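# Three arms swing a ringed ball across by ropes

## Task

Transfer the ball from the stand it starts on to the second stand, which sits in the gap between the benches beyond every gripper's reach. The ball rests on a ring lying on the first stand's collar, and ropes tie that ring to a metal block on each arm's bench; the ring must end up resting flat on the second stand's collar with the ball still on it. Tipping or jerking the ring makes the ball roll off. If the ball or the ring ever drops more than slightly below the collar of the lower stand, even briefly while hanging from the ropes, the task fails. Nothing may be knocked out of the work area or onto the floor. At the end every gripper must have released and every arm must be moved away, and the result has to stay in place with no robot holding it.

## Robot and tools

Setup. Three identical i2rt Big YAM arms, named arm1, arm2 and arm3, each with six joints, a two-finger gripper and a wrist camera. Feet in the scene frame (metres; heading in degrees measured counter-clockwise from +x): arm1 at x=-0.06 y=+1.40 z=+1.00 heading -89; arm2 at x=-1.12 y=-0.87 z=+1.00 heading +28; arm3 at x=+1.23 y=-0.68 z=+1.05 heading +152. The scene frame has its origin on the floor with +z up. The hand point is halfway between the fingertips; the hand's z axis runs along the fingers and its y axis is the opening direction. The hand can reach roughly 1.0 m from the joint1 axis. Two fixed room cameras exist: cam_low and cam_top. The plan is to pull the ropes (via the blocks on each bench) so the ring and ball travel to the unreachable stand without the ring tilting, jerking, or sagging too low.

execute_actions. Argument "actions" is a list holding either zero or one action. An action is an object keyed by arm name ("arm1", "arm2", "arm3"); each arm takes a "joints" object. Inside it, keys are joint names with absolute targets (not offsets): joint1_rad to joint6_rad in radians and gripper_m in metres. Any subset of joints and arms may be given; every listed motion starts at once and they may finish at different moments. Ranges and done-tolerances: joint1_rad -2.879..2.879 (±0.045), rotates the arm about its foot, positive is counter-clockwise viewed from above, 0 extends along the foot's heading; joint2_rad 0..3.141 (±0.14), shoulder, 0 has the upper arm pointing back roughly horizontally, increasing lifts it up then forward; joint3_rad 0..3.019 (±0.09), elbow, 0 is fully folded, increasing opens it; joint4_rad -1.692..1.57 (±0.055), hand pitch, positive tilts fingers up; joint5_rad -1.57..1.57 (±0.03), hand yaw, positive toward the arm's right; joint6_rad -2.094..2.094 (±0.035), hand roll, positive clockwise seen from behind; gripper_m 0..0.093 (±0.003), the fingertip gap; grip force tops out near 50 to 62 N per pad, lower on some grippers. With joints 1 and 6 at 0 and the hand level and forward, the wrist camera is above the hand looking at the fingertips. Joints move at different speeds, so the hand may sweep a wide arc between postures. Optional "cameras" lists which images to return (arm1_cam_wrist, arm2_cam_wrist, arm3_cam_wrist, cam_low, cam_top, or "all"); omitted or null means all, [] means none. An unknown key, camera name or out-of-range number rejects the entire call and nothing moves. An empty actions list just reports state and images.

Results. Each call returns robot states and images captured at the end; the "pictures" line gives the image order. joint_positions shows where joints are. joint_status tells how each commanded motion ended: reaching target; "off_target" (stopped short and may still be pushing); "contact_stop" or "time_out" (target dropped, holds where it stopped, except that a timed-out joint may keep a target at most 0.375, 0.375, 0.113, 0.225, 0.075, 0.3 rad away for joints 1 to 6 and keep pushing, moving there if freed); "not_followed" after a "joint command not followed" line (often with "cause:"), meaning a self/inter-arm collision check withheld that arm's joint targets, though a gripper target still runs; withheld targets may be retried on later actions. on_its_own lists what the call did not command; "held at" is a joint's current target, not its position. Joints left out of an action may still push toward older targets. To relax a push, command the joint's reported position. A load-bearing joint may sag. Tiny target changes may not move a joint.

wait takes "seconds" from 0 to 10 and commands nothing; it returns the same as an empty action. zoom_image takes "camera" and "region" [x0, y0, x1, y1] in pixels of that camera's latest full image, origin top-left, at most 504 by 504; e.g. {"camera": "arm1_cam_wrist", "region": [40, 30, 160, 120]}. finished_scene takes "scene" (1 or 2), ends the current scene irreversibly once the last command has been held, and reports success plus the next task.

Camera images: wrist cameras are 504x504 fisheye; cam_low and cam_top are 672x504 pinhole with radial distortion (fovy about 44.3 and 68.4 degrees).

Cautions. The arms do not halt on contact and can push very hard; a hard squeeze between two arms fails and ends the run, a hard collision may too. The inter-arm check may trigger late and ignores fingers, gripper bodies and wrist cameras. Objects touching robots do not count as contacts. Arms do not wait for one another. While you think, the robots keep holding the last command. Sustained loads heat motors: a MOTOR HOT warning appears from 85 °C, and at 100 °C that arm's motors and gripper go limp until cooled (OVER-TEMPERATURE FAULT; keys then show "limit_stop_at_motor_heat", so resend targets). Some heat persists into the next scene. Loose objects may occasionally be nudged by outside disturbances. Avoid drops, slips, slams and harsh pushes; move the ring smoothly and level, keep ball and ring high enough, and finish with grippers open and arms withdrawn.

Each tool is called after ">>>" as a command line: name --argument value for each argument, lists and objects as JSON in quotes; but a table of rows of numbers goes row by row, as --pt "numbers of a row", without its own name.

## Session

>>> execute_actions --actions '[]'

Scene clock: 0.00 s.
arm1.joint_positions: joint1_rad=+0.880 joint2_rad=+0.390 joint3_rad=+1.676 joint4_rad=-1.413 joint5_rad=+0.144 joint6_rad=-0.105 gripper_m=+0.094
arm1.joint_status: not commanded
arm1.hand: x=-0.0493 y=+1.3470 z=+1.6687 quat_wxyz=(-0.593, -0.261, -0.702, +0.295) (m; scene frame)
arm2.joint_positions: joint1_rad=-0.572 joint2_rad=+0.408 joint3_rad=+1.404 joint4_rad=-1.181 joint5_rad=-0.079 joint6_rad=+0.219 gripper_m=+0.095
arm2.joint_status: not commanded
arm2.hand: x=-0.9645 y=-0.8684 z=+1.6177 quat_wxyz=(-0.634, -0.093, -0.765, -0.070) (m; scene frame)
arm3.joint_positions: joint1_rad=+0.471 joint2_rad=+0.355 joint3_rad=+1.347 joint4_rad=-1.295 joint5_rad=-0.147 joint6_rad=-0.590 gripper_m=+0.094
arm3.joint_status: not commanded
arm3.hand: x=+1.1034 y=-0.6924 z=+1.6270 quat_wxyz=(-0.120, +0.756, +0.263, -0.587) (m; scene frame)
pictures: arm1_cam_wrist, arm2_cam_wrist, arm3_cam_wrist, cam_low, cam_top
Images, in order (width x height): arm1_cam_wrist 504x504, arm2_cam_wrist 504x504, arm3_cam_wrist 504x504, cam_low 672x504, cam_top 672x504.

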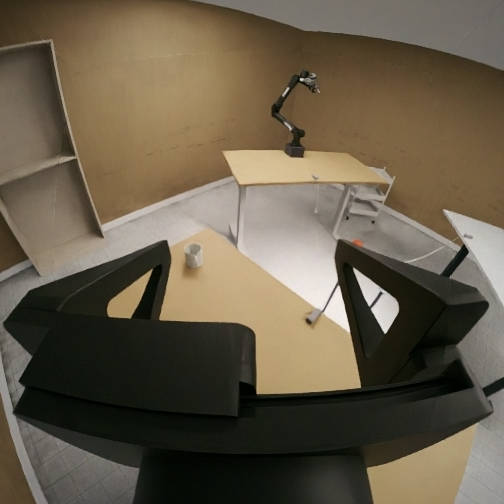

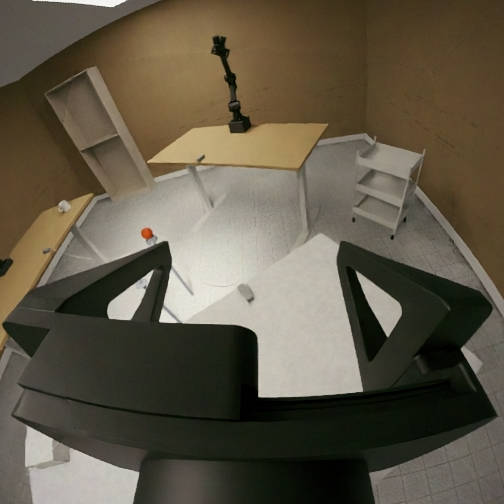

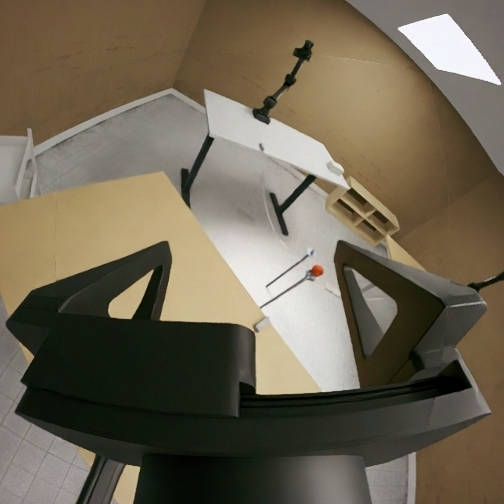

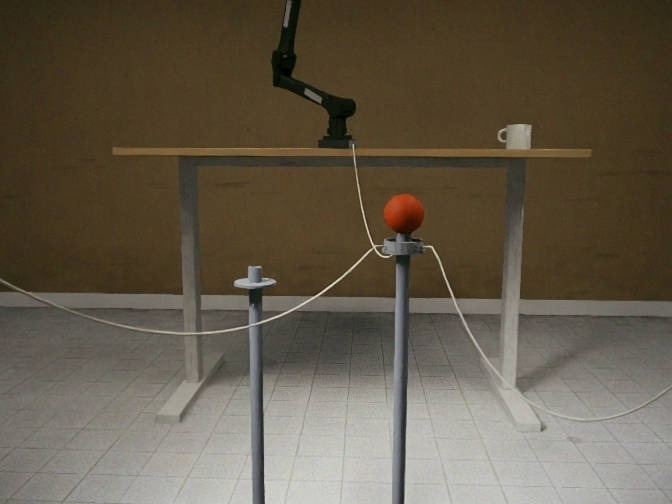

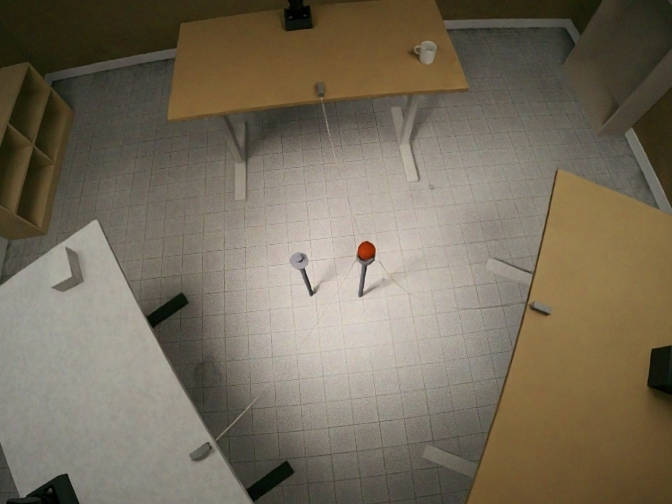

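>>> zoom_image --camera "cam_top" --region '[280, 225, 400, 315]'

>>> zoom_image --camera "cam_low" --region '[350, 180, 460, 280]'

>>> zoom_image --camera "cam_low" --region '[210, 240, 310, 320]'

>>> zoom_image --camera "cam_top" --region '[290, 65, 350, 125]'

>>> zoom_image --camera "cam_top" --region '[175, 420, 235, 480]'

>>> zoom_image --camera "cam_top" --region '[510, 280, 570, 340]'

Region (280, 225, 400, 315) of cam_top's 672x504 image, scaled by 4.200, with more detail than that image has; it fills the top 378 rows of this view, and the rest is white.

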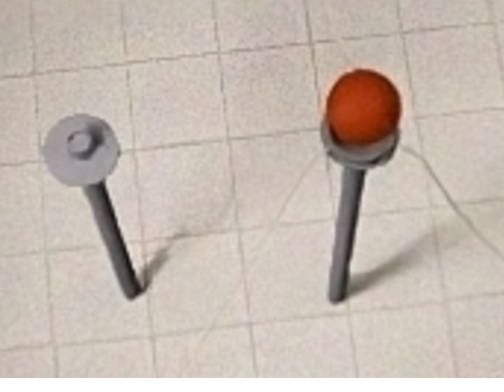

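Region (350, 180, 460, 280) of cam_low's 672x504 image, scaled by 4.582, with more detail than that image has; it fills the top 458 rows of this view, and the rest is white.

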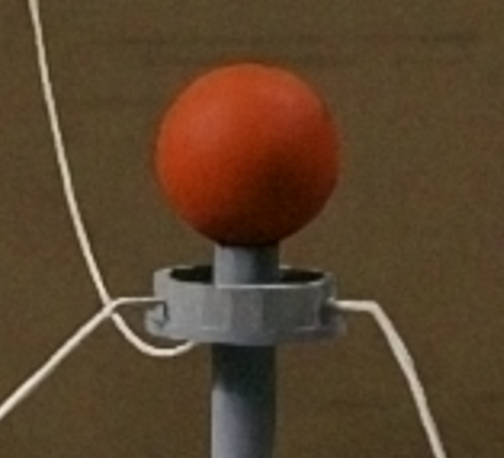

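Region (210, 240, 310, 320) of cam_low's 672x504 image, scaled by 5.040, with more detail than that image has; it fills the top 403 rows of this view, and the rest is white.

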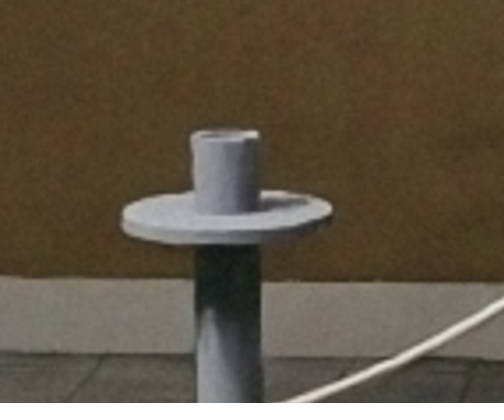

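Region (290, 65, 350, 125) of cam_top's 672x504 image, scaled by 8.400, with more detail than that image has.

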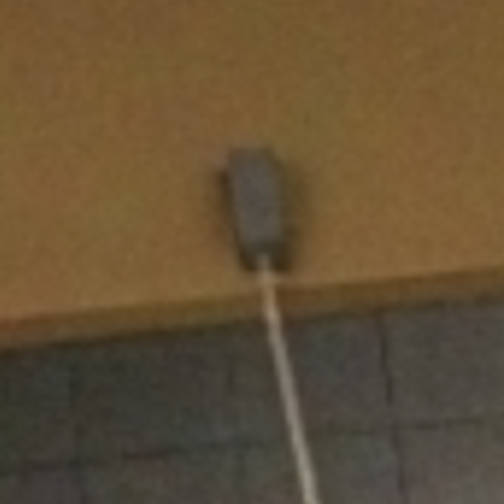

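Region (175, 420, 235, 480) of cam_top's 672x504 image, scaled by 8.400, with more detail than that image has.

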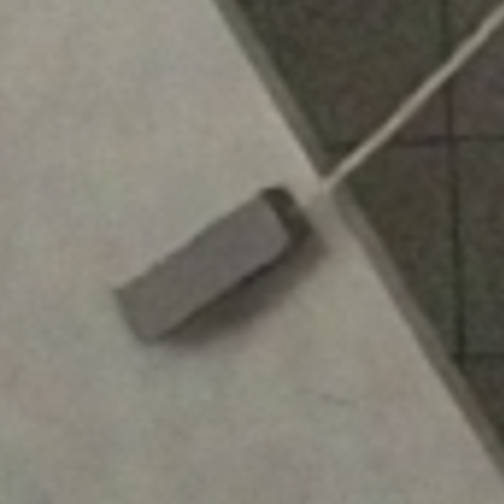

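Region (510, 280, 570, 340) of cam_top's 672x504 image, scaled by 8.400, with more detail than that image has.

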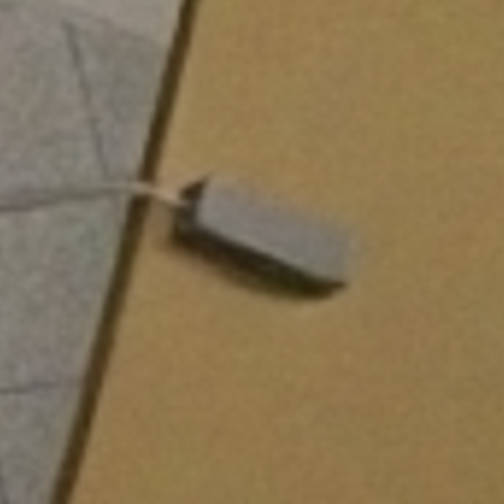

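>>> zoom_image --camera "cam_low" --region '[420, 230, 672, 440]'

>>> zoom_image --camera "cam_low" --region '[320, 130, 420, 270]'

>>> zoom_image --camera "cam_top" --region '[360, 235, 560, 335]'

>>> zoom_image --camera "cam_top" --region '[300, 80, 400, 270]'

Region (420, 230, 672, 440) of cam_low's 672x504 image, scaled by 2.000, with more detail than that image has.

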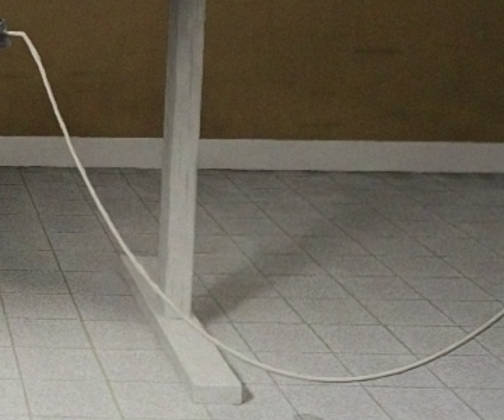

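Region (320, 130, 420, 270) of cam_low's 672x504 image, scaled by 3.600, with more detail than that image has; it fills the left 360 columns of this view, and the rest is white.

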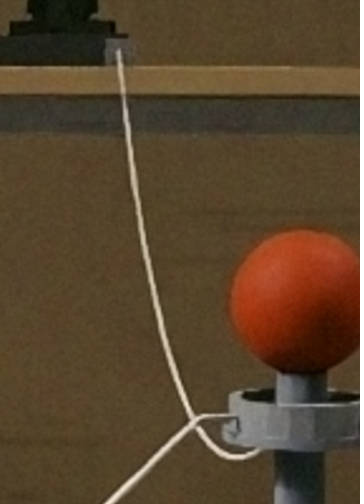

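Region (360, 235, 560, 335) of cam_top's 672x504 image, scaled by 2.520, with more detail than that image has.

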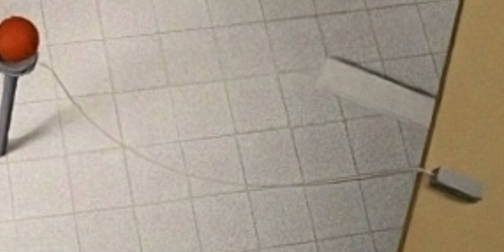

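Region (300, 80, 400, 270) of cam_top's 672x504 image, scaled by 2.653, with more detail than that image has; it fills the left 265 columns of this view, and the rest is white.

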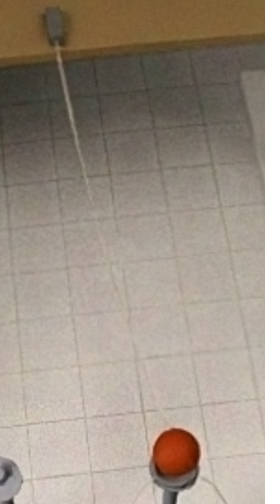

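>>> execute_actions --actions '[{"arm1":{"joints":{"joint1_rad":0.112,"joint2_rad":1.8,"joint3_rad":1.16,"joint4_rad":-0.47,"joint5_rad":0,"joint6_rad":0.122,"gripper_m":0.065}},"arm2":{"joints":{"joint1_rad":-0.218,"joint2_rad":1.82,"joint3_rad":1.205,"joint4_rad":-0.488,"joint5_rad":0,"joint6_rad":-0.25,"gripper_m":0.065}},"arm3":{"joints":{"joint1_rad":-0.136,"joint2_rad":1.9,"joint3_rad":1.115,"joint4_rad":-0.295,"joint5_rad":0,"joint6_rad":-0.144,"gripper_m":0.065}}}]'

Scene clock: 121.87 s.
arm1.joint_positions: joint1_rad=+0.106 joint2_rad=+1.812 joint3_rad=+1.147 joint4_rad=-0.491 joint5_rad=-0.001 joint6_rad=+0.114 gripper_m=+0.065
arm1.joint_status: all done
arm1.hand: x=+0.0097 y=+0.8280 z=+1.0136 quat_wxyz=(-0.164, -0.691, -0.694, +0.119) (m; scene frame)
arm2.joint_positions: joint1_rad=-0.219 joint2_rad=+1.823 joint3_rad=+1.207 joint4_rad=-0.500 joint5_rad=-0.002 joint6_rad=-0.243 gripper_m=+0.065
arm2.joint_status: all done
arm2.hand: x=-0.5355 y=-0.7131 z=+1.0364 quat_wxyz=(-0.224, +0.244, -0.944, -0.002) (m; scene frame)
arm3.joint_positions: joint1_rad=-0.135 joint2_rad=+1.905 joint3_rad=+1.104 joint4_rad=-0.310 joint5_rad=-0.001 joint6_rad=-0.153 gripper_m=+0.065
arm3.joint_status: all done
arm3.hand: x=+0.7550 y=-0.3322 z=+1.0263 quat_wxyz=(-0.080, +0.945, -0.231, -0.216) (m; scene frame)
pictures: arm1_cam_wrist, arm2_cam_wrist, arm3_cam_wrist, cam_low, cam_top
Images, in order (width x height): arm1_cam_wrist 504x504, arm2_cam_wrist 504x504, arm3_cam_wrist 504x504, cam_low 672x504, cam_top 672x504.

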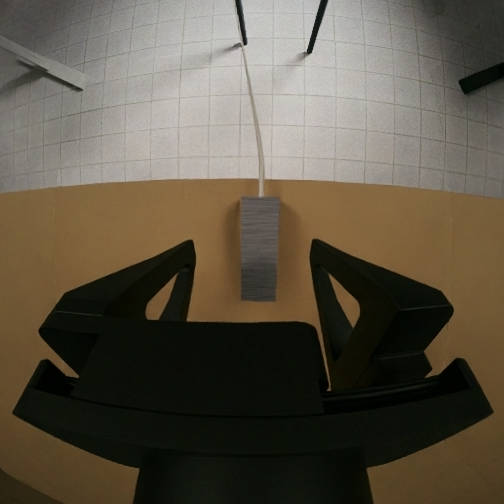

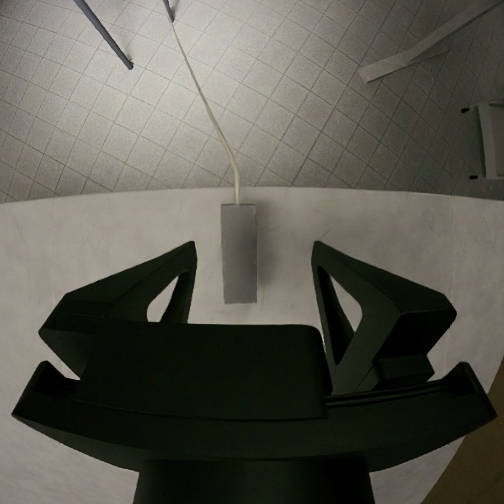

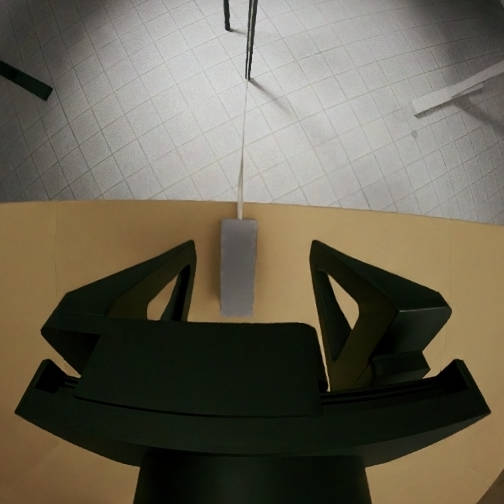

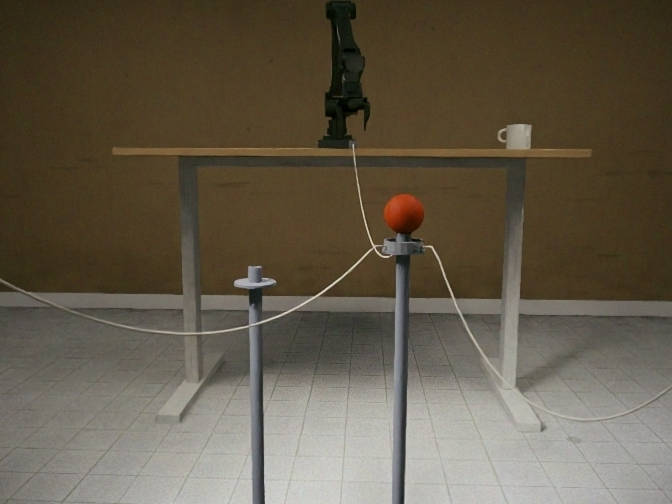

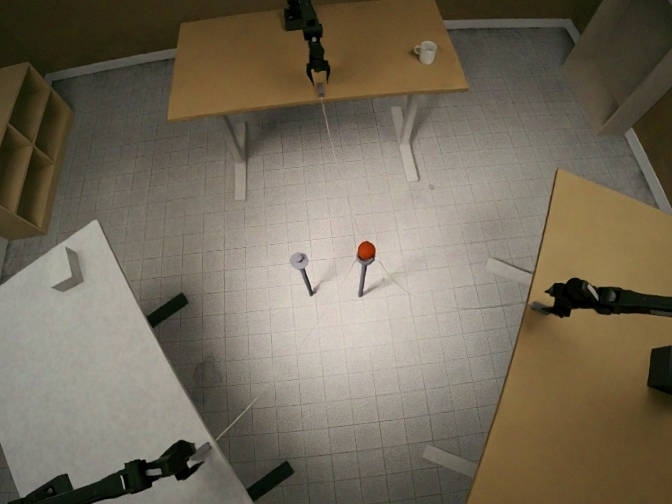

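>>> execute_actions --actions '[{"arm1":{"joints":{"joint2_rad":1.897}},"arm2":{"joints":{"joint2_rad":1.922}},"arm3":{"joints":{"joint1_rad":-0.124,"joint2_rad":2.003}}}]' --cameras '["arm1_cam_wrist","arm2_cam_wrist","arm3_cam_wrist"]'

Scene clock: 143.23 s.
arm1.joint_positions: joint1_rad=+0.106 joint2_rad=+1.908 joint3_rad=+1.147 joint4_rad=-0.487 joint5_rad=-0.001 joint6_rad=+0.114 gripper_m=+0.065
arm1.joint_status: all done
arm1.hand: x=+0.0090 y=+0.8405 z=+0.9611 quat_wxyz=(-0.129, -0.696, -0.700, +0.091) (m; scene frame)
arm2.joint_positions: joint1_rad=-0.219 joint2_rad=+1.924 joint3_rad=+1.207 joint4_rad=-0.496 joint5_rad=-0.002 joint6_rad=-0.243 gripper_m=+0.065
arm2.joint_status: all done
arm2.hand: x=-0.5466 y=-0.7162 z=+0.9791 quat_wxyz=(-0.176, +0.247, -0.953, -0.002) (m; scene frame)
arm3.joint_positions: joint1_rad=-0.135 joint2_rad=+2.008 joint3_rad=+1.104 joint4_rad=-0.306 joint5_rad=-0.001 joint6_rad=-0.153 gripper_m=+0.065
arm3.joint_status: all done
arm3.hand: x=+0.7692 y=-0.3436 z=+0.9697 quat_wxyz=(-0.062, +0.955, -0.233, -0.171) (m; scene frame)
pictures: arm1_cam_wrist, arm2_cam_wrist, arm3_cam_wrist
Images, in order (width x height): arm1_cam_wrist 504x504, arm2_cam_wrist 504x504, arm3_cam_wrist 504x504.

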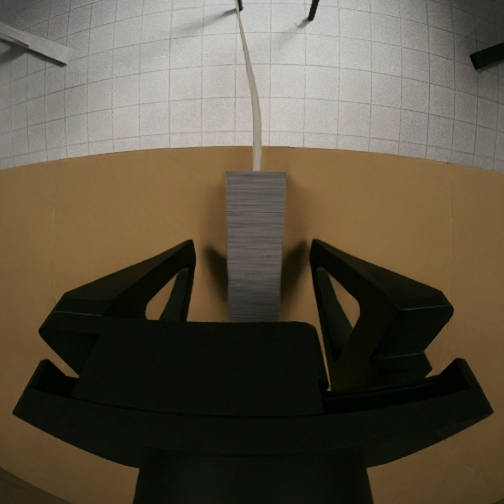

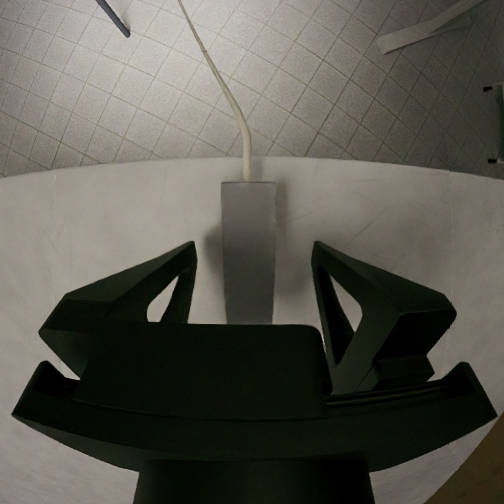

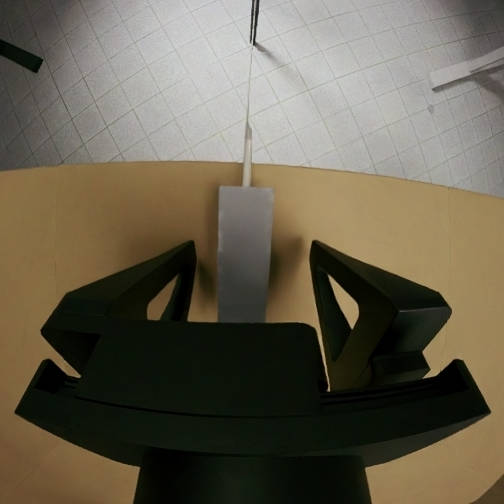

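>>> execute_actions --actions '[{"arm1":{"joints":{"gripper_m":0.015}},"arm2":{"joints":{"gripper_m":0.015}},"arm3":{"joints":{"gripper_m":0.015}}}]' --cameras '["arm1_cam_wrist","arm2_cam_wrist","arm3_cam_wrist"]'

Scene clock: 163.70 s.
arm1.joint_positions: joint1_rad=+0.106 joint2_rad=+1.908 joint3_rad=+1.147 joint4_rad=-0.487 joint5_rad=+0.000 joint6_rad=+0.114 gripper_m=+0.025
arm1.joint_status: gripper_m off_target (ended at +0.025, target +0.015)
arm1.hand: x=+0.0089 y=+0.8405 z=+0.9611 quat_wxyz=(-0.129, -0.696, -0.700, +0.091) (m; scene frame)
arm2.joint_positions: joint1_rad=-0.219 joint2_rad=+1.924 joint3_rad=+1.207 joint4_rad=-0.496 joint5_rad=-0.002 joint6_rad=-0.244 gripper_m=+0.026
arm2.joint_status: gripper_m off_target (ended at +0.026, target +0.015)
arm2.hand: x=-0.5465 y=-0.7162 z=+0.9791 quat_wxyz=(-0.177, +0.247, -0.953, -0.002) (m; scene frame)
arm3.joint_positions: joint1_rad=-0.134 joint2_rad=+2.008 joint3_rad=+1.104 joint4_rad=-0.306 joint5_rad=-0.001 joint6_rad=-0.152 gripper_m=+0.025
arm3.joint_status: gripper_m off_target (ended at +0.025, target +0.015)
arm3.hand: x=+0.7691 y=-0.3437 z=+0.9697 quat_wxyz=(-0.062, +0.955, -0.233, -0.171) (m; scene frame)
pictures: arm1_cam_wrist, arm2_cam_wrist, arm3_cam_wrist
Images, in order (width x height): arm1_cam_wrist 504x504, arm2_cam_wrist 504x504, arm3_cam_wrist 504x504.

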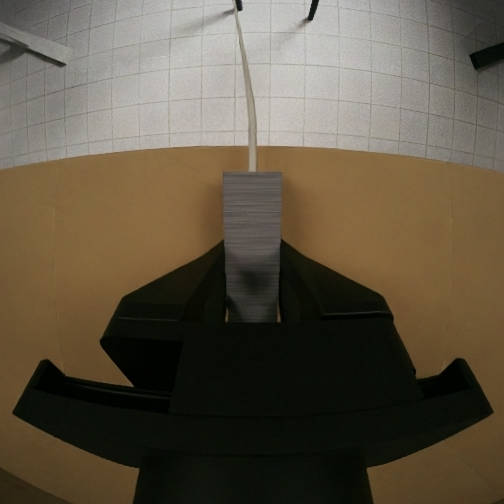

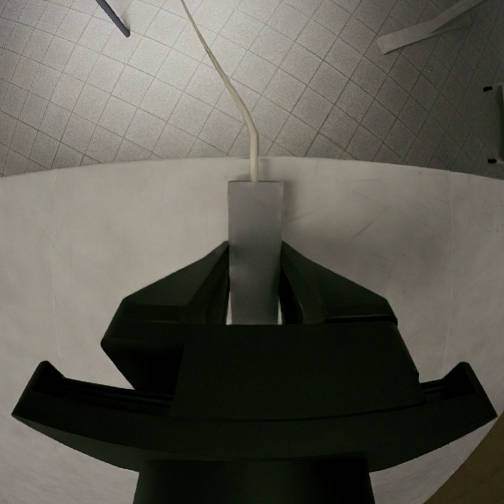

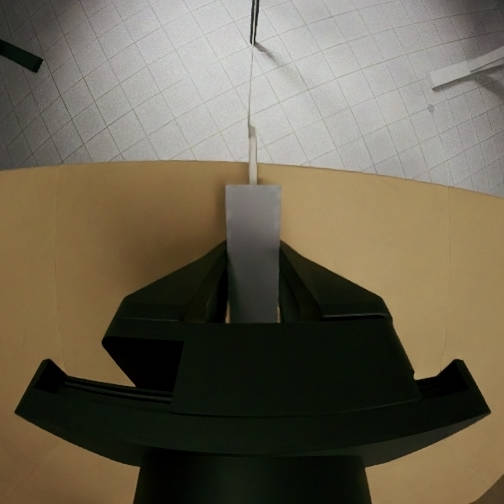

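>>> execute_actions --actions '[{"arm1":{"joints":{"joint1_rad":0.192,"joint2_rad":1.64,"joint3_rad":1.295,"joint6_rad":0.0}},"arm2":{"joints":{"joint1_rad":0.155,"joint2_rad":1.62,"joint3_rad":1.365,"joint6_rad":0.0}},"arm3":{"joints":{"joint1_rad":-0.424,"joint2_rad":1.55,"joint6_rad":0.0}}}]'

Scene clock: 270.87 s.
arm1.joint_positions: joint1_rad=+0.197 joint2_rad=+1.648 joint3_rad=+1.263 joint4_rad=-0.485 joint5_rad=+0.000 joint6_rad=+0.009 gripper_m=+0.025
arm1.joint_status: all done
arm1.hand: x=+0.0704 y=+0.7833 z=+1.1638 quat_wxyz=(-0.271, -0.596, -0.727, +0.206) (m; scene frame)
arm2.joint_positions: joint1_rad=+0.148 joint2_rad=+1.631 joint3_rad=+1.344 joint4_rad=-0.491 joint5_rad=-0.002 joint6_rad=-0.007 gripper_m=+0.026
arm2.joint_status: all done
arm2.hand: x=-0.5879 y=-0.4836 z=+1.2213 quat_wxyz=(-0.366, +0.290, -0.876, -0.119) (m; scene frame)
arm3.joint_positions: joint1_rad=-0.432 joint2_rad=+1.550 joint3_rad=+1.095 joint4_rad=-0.306 joint5_rad=+0.001 joint6_rad=-0.009 gripper_m=+0.025
arm3.joint_status: all done
arm3.hand: x=+0.8687 y=-0.1922 z=+1.2254 quat_wxyz=(-0.171, +0.823, -0.410, -0.355) (m; scene frame)
pictures: arm1_cam_wrist, arm2_cam_wrist, arm3_cam_wrist, cam_low, cam_top
Images, in order (width x height): arm1_cam_wrist 504x504, arm2_cam_wrist 504x504, arm3_cam_wrist 504x504, cam_low 672x504, cam_top 672x504.

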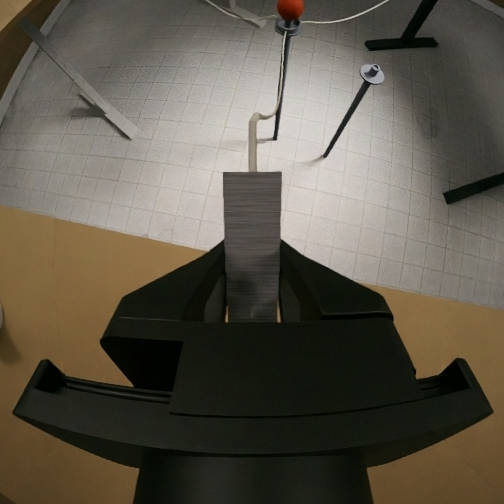

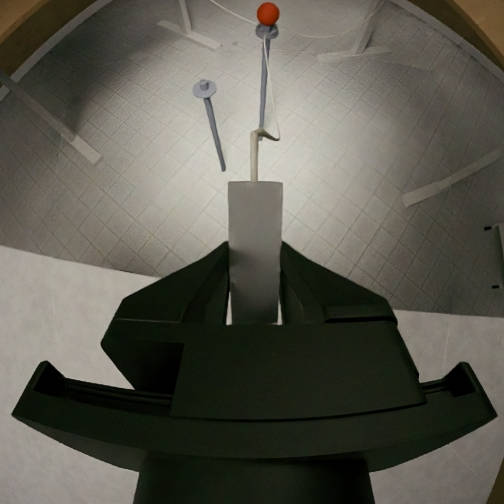

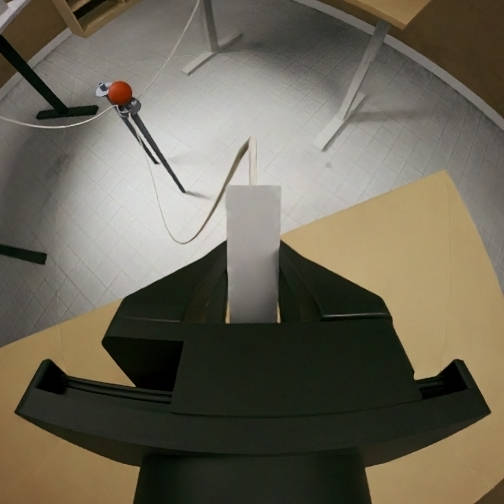

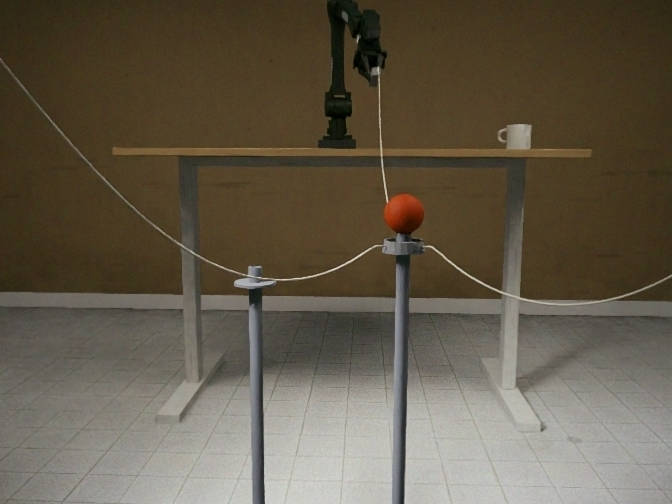

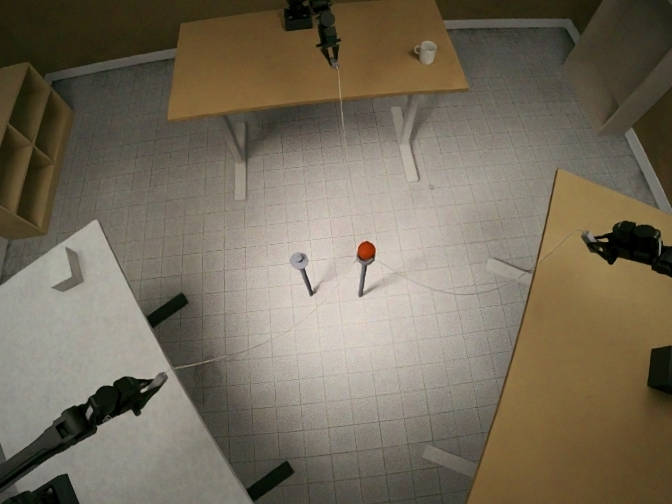

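>>> execute_actions --actions '[{"arm1":{"joints":{"joint2_rad":1.6,"joint3_rad":1.255,"joint4_rad":-0.73}},"arm2":{"joints":{"joint2_rad":1.472,"joint3_rad":1.312,"joint4_rad":-0.884}},"arm3":{"joints":{"joint2_rad":0.805,"joint3_rad":0.69,"joint4_rad":-0.865}}}]'

Scene clock: 292.00 s.
arm1.joint_positions: joint1_rad=+0.197 joint2_rad=+1.635 joint3_rad=+1.247 joint4_rad=-0.720 joint5_rad=+0.000 joint6_rad=+0.009 gripper_m=+0.025
arm1.joint_status: all done
arm1.hand: x=+0.0594 y=+0.8366 z=+1.1320 quat_wxyz=(-0.182, -0.616, -0.754, +0.135) (m; scene frame)
arm2.joint_positions: joint1_rad=+0.148 joint2_rad=+1.469 joint3_rad=+1.312 joint4_rad=-0.879 joint5_rad=-0.002 joint6_rad=-0.007 gripper_m=+0.026
arm2.joint_status: all done
arm2.hand: x=-0.6689 y=-0.5426 z=+1.2407 quat_wxyz=(-0.250, +0.303, -0.916, -0.081) (m; scene frame)
arm3.joint_positions: joint1_rad=-0.432 joint2_rad=+0.809 joint3_rad=+0.681 joint4_rad=-0.860 joint5_rad=+0.001 joint6_rad=-0.009 gripper_m=+0.025
arm3.joint_status: all done
arm3.hand: x=+1.0369 y=-0.4153 z=+1.2495 quat_wxyz=(-0.123, +0.858, -0.426, -0.260) (m; scene frame)
pictures: arm1_cam_wrist, arm2_cam_wrist, arm3_cam_wrist, cam_low, cam_top
Images, in order (width x height): arm1_cam_wrist 504x504, arm2_cam_wrist 504x504, arm3_cam_wrist 504x504, cam_low 672x504, cam_top 672x504.

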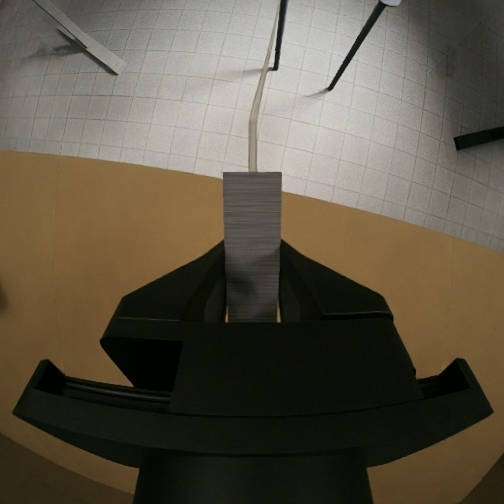

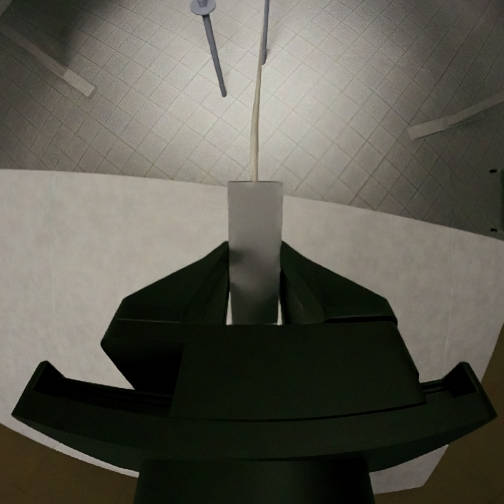

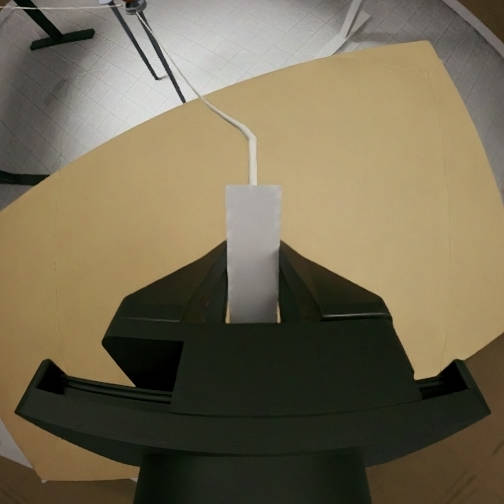

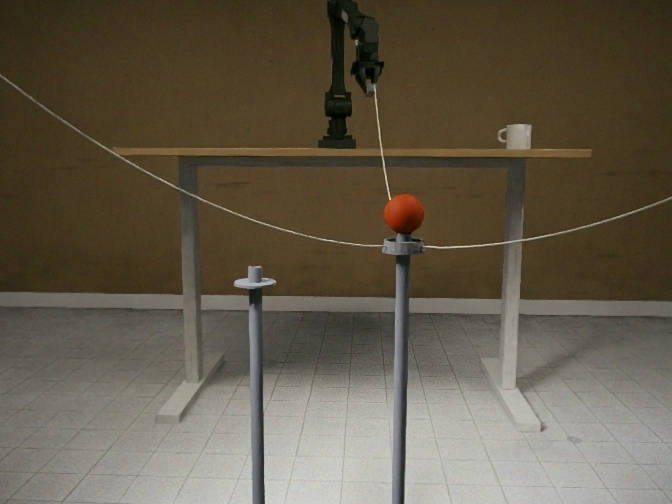

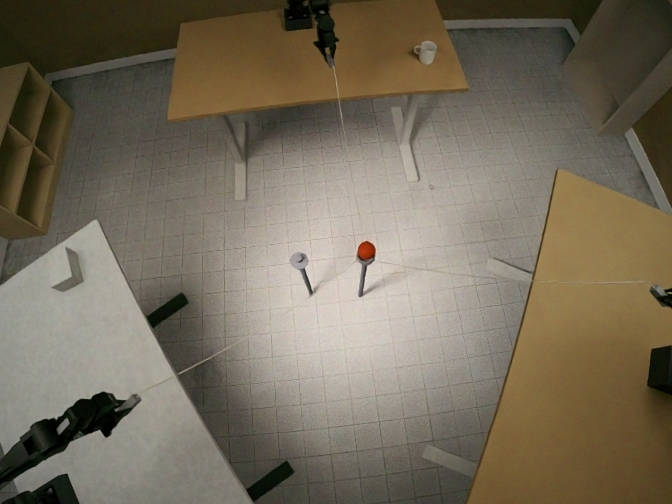

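>>> execute_actions --actions '[]' --cameras '["cam_low","cam_top","arm3_cam_wrist"]'

>>> zoom_image --camera "cam_low" --region '[340, 170, 672, 290]'

>>> zoom_image --camera "cam_low" --region '[0, 60, 400, 280]'

>>> zoom_image --camera "cam_low" --region '[350, 180, 460, 280]'

Scene clock: 299.77 s.
arm1.joint_positions: joint1_rad=+0.197 joint2_rad=+1.635 joint3_rad=+1.247 joint4_rad=-0.720 joint5_rad=+0.000 joint6_rad=+0.009 gripper_m=+0.025
arm1.joint_status: all done
arm1.hand: x=+0.0594 y=+0.8366 z=+1.1320 quat_wxyz=(-0.182, -0.616, -0.754, +0.135) (m; scene frame)
arm2.joint_positions: joint1_rad=+0.148 joint2_rad=+1.469 joint3_rad=+1.312 joint4_rad=-0.879 joint5_rad=-0.002 joint6_rad=-0.007 gripper_m=+0.026
arm2.joint_status: all done
arm2.hand: x=-0.6689 y=-0.5426 z=+1.2407 quat_wxyz=(-0.250, +0.303, -0.916, -0.081) (m; scene frame)
arm3.joint_positions: joint1_rad=-0.432 joint2_rad=+0.809 joint3_rad=+0.681 joint4_rad=-0.860 joint5_rad=+0.001 joint6_rad=-0.009 gripper_m=+0.025
arm3.joint_status: all done
arm3.hand: x=+1.0369 y=-0.4153 z=+1.2495 quat_wxyz=(-0.123, +0.858, -0.426, -0.260) (m; scene frame)
pictures: arm3_cam_wrist, cam_low, cam_top
Images, in order (width x height): arm3_cam_wrist 504x504, cam_low 672x504, cam_top 672x504.

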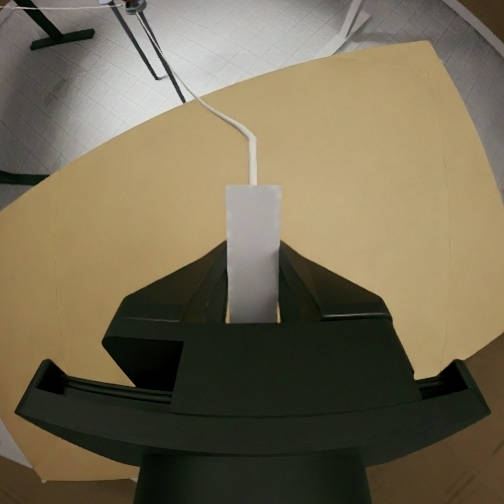

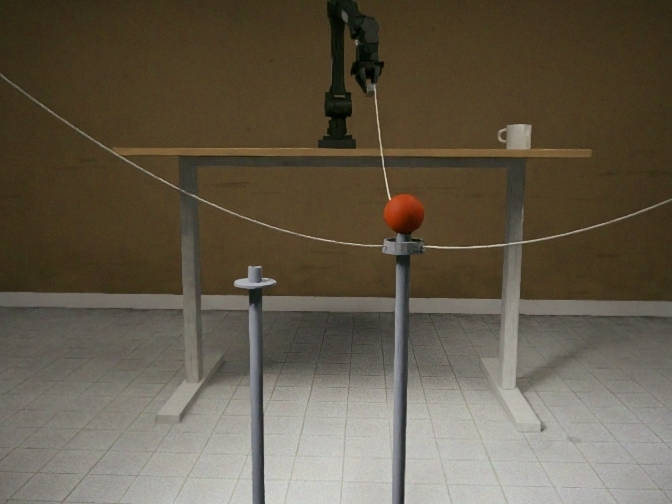

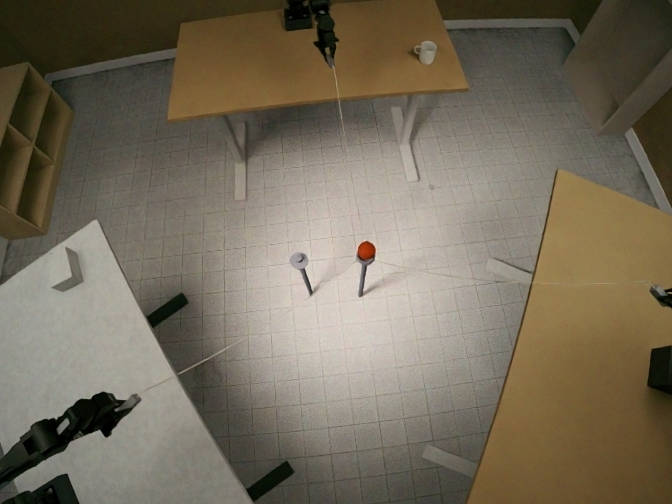

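Region (340, 170, 672, 290) of cam_low's 672x504 image, scaled by 1.518, with more detail than that image has; it fills the top 182 rows of this view, and the rest is white.

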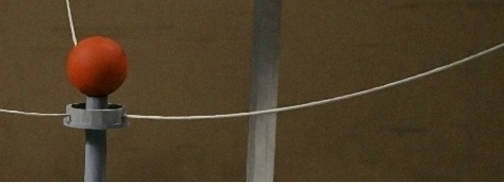

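Region (0, 60, 400, 280) of cam_low's 672x504 image, scaled by 1.260, with more detail than that image has; it fills the top 277 rows of this view, and the rest is white.

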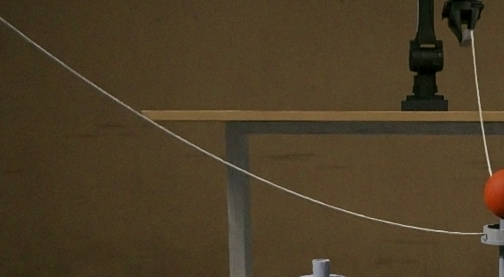

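Region (350, 180, 460, 280) of cam_low's 672x504 image, scaled by 4.582, with more detail than that image has; it fills the top 458 rows of this view, and the rest is white.

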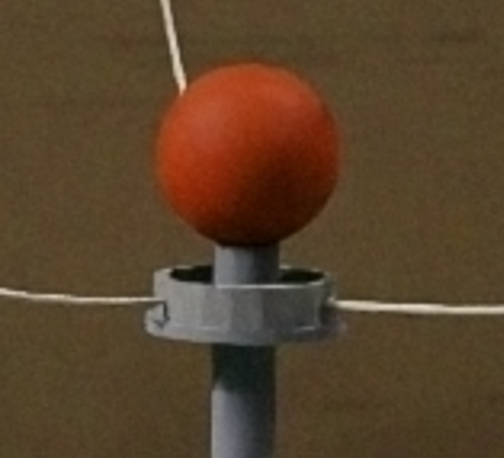

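>>> execute_actions --actions '[{"arm1":{"joints":{"joint2_rad":1.538}},"arm2":{"joints":{"joint2_rad":1.413}},"arm3":{"joints":{"joint2_rad":0.682}}}]' --cameras '["cam_low","cam_top"]'

>>> zoom_image --camera "cam_low" --region '[350, 180, 460, 280]'

Scene clock: 381.80 s.
arm1.joint_positions: joint1_rad=+0.197 joint2_rad=+1.560 joint3_rad=+1.244 joint4_rad=-0.721 joint5_rad=+0.000 joint6_rad=+0.009 gripper_m=+0.025
arm1.joint_status: all done
arm1.hand: x=+0.0581 y=+0.8394 z=+1.1723 quat_wxyz=(-0.209, -0.611, -0.747, +0.157) (m; scene frame)
arm2.joint_positions: joint1_rad=+0.148 joint2_rad=+1.418 joint3_rad=+1.312 joint4_rad=-0.881 joint5_rad=-0.002 joint6_rad=-0.007 gripper_m=+0.026
arm2.joint_status: all done
arm2.hand: x=-0.6743 y=-0.5466 z=+1.2677 quat_wxyz=(-0.273, +0.300, -0.910, -0.089) (m; scene frame)
arm3.joint_positions: joint1_rad=-0.432 joint2_rad=+0.683 joint3_rad=+0.675 joint4_rad=-0.861 joint5_rad=-0.001 joint6_rad=-0.009 gripper_m=+0.025
arm3.joint_status: all done
arm3.hand: x=+1.0444 y=-0.4248 z=+1.2837 quat_wxyz=(-0.148, +0.841, -0.418, -0.310) (m; scene frame)
pictures: cam_low, cam_top
Images, in order (width x height): cam_low 672x504, cam_top 672x504.

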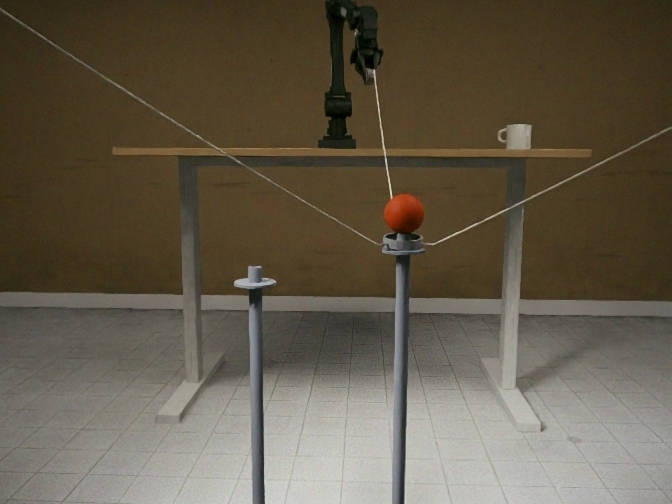

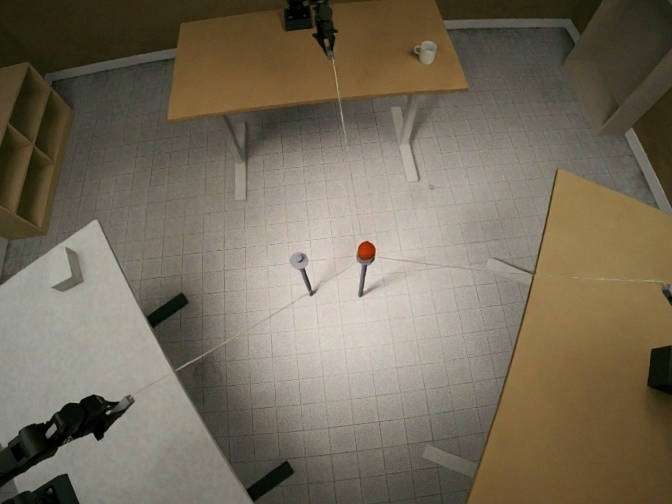

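Region (350, 180, 460, 280) of cam_low's 672x504 image, scaled by 4.582, with more detail than that image has; it fills the top 458 rows of this view, and the rest is white.

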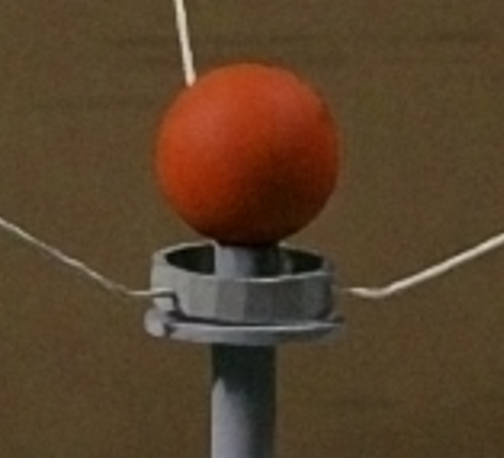

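>>> execute_actions --actions '[]' --cameras '["cam_low","cam_top"]'

>>> zoom_image --camera "cam_low" --region '[350, 180, 460, 280]'

>>> zoom_image --camera "cam_top" --region '[335, 225, 395, 285]'

Scene clock: 387.23 s.
arm1.joint_positions: joint1_rad=+0.197 joint2_rad=+1.560 joint3_rad=+1.244 joint4_rad=-0.721 joint5_rad=+0.000 joint6_rad=+0.009 gripper_m=+0.025
arm1.joint_status: all done
arm1.hand: x=+0.0581 y=+0.8394 z=+1.1723 quat_wxyz=(-0.209, -0.611, -0.747, +0.157) (m; scene frame)
arm2.joint_positions: joint1_rad=+0.148 joint2_rad=+1.418 joint3_rad=+1.312 joint4_rad=-0.881 joint5_rad=-0.002 joint6_rad=-0.007 gripper_m=+0.026
arm2.joint_status: all done
arm2.hand: x=-0.6743 y=-0.5466 z=+1.2677 quat_wxyz=(-0.273, +0.300, -0.910, -0.089) (m; scene frame)
arm3.joint_positions: joint1_rad=-0.432 joint2_rad=+0.683 joint3_rad=+0.675 joint4_rad=-0.861 joint5_rad=-0.001 joint6_rad=-0.009 gripper_m=+0.025
arm3.joint_status: all done
arm3.hand: x=+1.0444 y=-0.4248 z=+1.2837 quat_wxyz=(-0.148, +0.841, -0.418, -0.310) (m; scene frame)
pictures: cam_low, cam_top
Images, in order (width x height): cam_low 672x504, cam_top 672x504.

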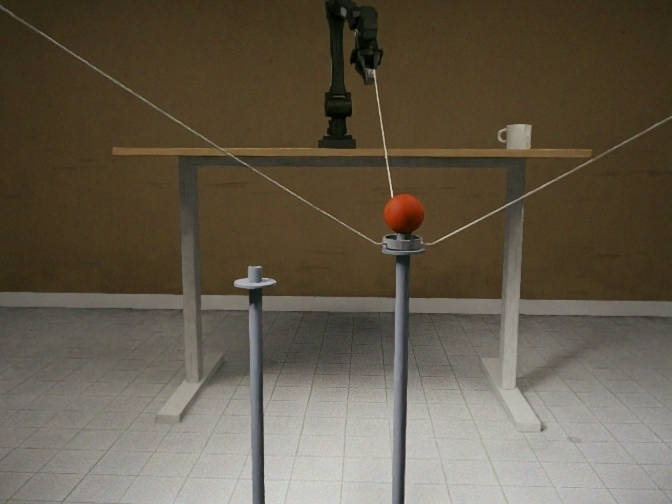

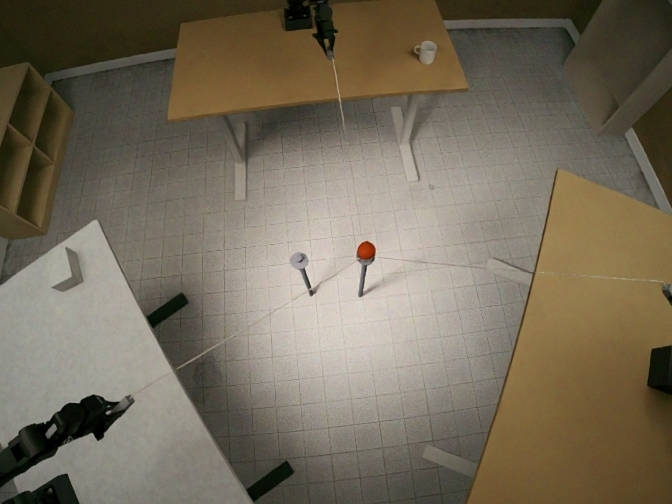

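Region (350, 180, 460, 280) of cam_low's 672x504 image, scaled by 4.582, with more detail than that image has; it fills the top 458 rows of this view, and the rest is white.

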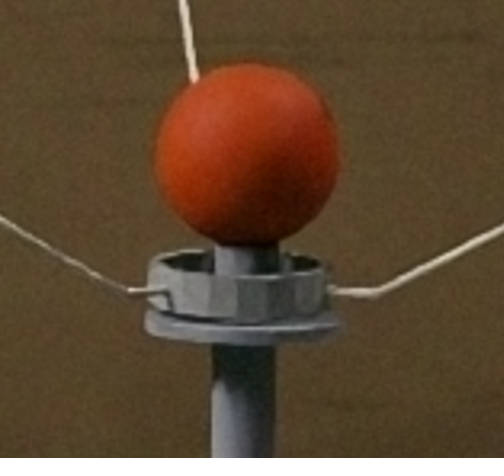

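Region (335, 225, 395, 285) of cam_top's 672x504 image, scaled by 8.400, with more detail than that image has.

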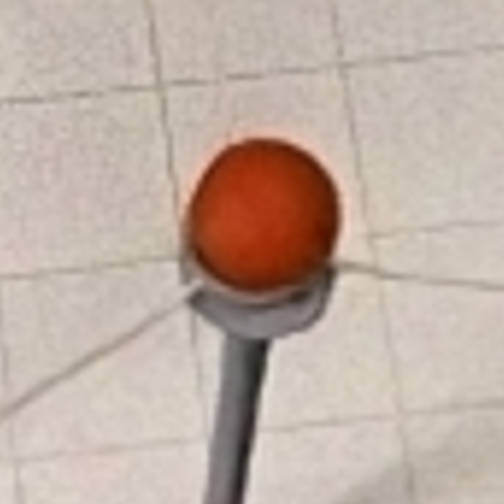

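>>> execute_actions --actions '[{"arm1":{"joints":{"joint2_rad":1.511}},"arm2":{"joints":{"joint2_rad":1.382}},"arm3":{"joints":{"joint2_rad":0.62}}}]' --cameras '["cam_low"]'

Scene clock: 413.43 s.
arm1.joint_positions: joint1_rad=+0.197 joint2_rad=+1.551 joint3_rad=+1.244 joint4_rad=-0.721 joint5_rad=+0.000 joint6_rad=+0.009 gripper_m=+0.025
arm1.joint_status: all done
arm1.hand: x=+0.0580 y=+0.8398 z=+1.1772 quat_wxyz=(-0.212, -0.610, -0.746, +0.159) (m; scene frame)
arm2.joint_positions: joint1_rad=+0.148 joint2_rad=+1.398 joint3_rad=+1.312 joint4_rad=-0.881 joint5_rad=-0.002 joint6_rad=-0.007 gripper_m=+0.026
arm2.joint_status: all done
arm2.hand: x=-0.6765 y=-0.5482 z=+1.2779 quat_wxyz=(-0.281, +0.300, -0.907, -0.091) (m; scene frame)
arm3.joint_positions: joint1_rad=-0.432 joint2_rad=+0.631 joint3_rad=+0.675 joint4_rad=-0.861 joint5_rad=-0.001 joint6_rad=-0.009 gripper_m=+0.025
arm3.joint_status: all done
arm3.hand: x=+1.0480 y=-0.4292 z=+1.2986 quat_wxyz=(-0.159, +0.833, -0.414, -0.332) (m; scene frame)
pictures: cam_low
Images, in order (width x height): cam_low 672x504.

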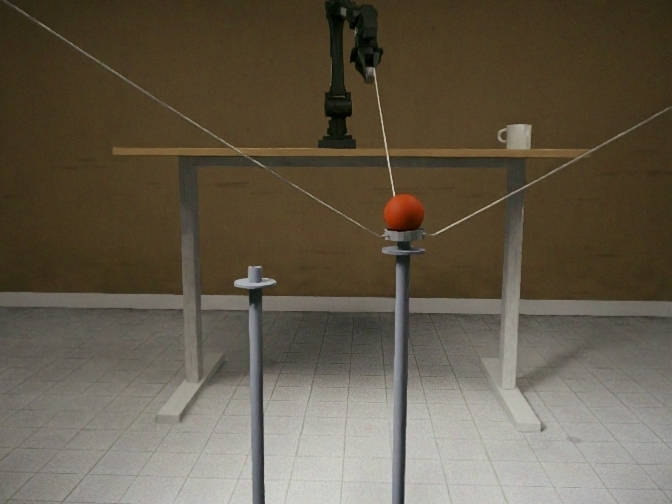

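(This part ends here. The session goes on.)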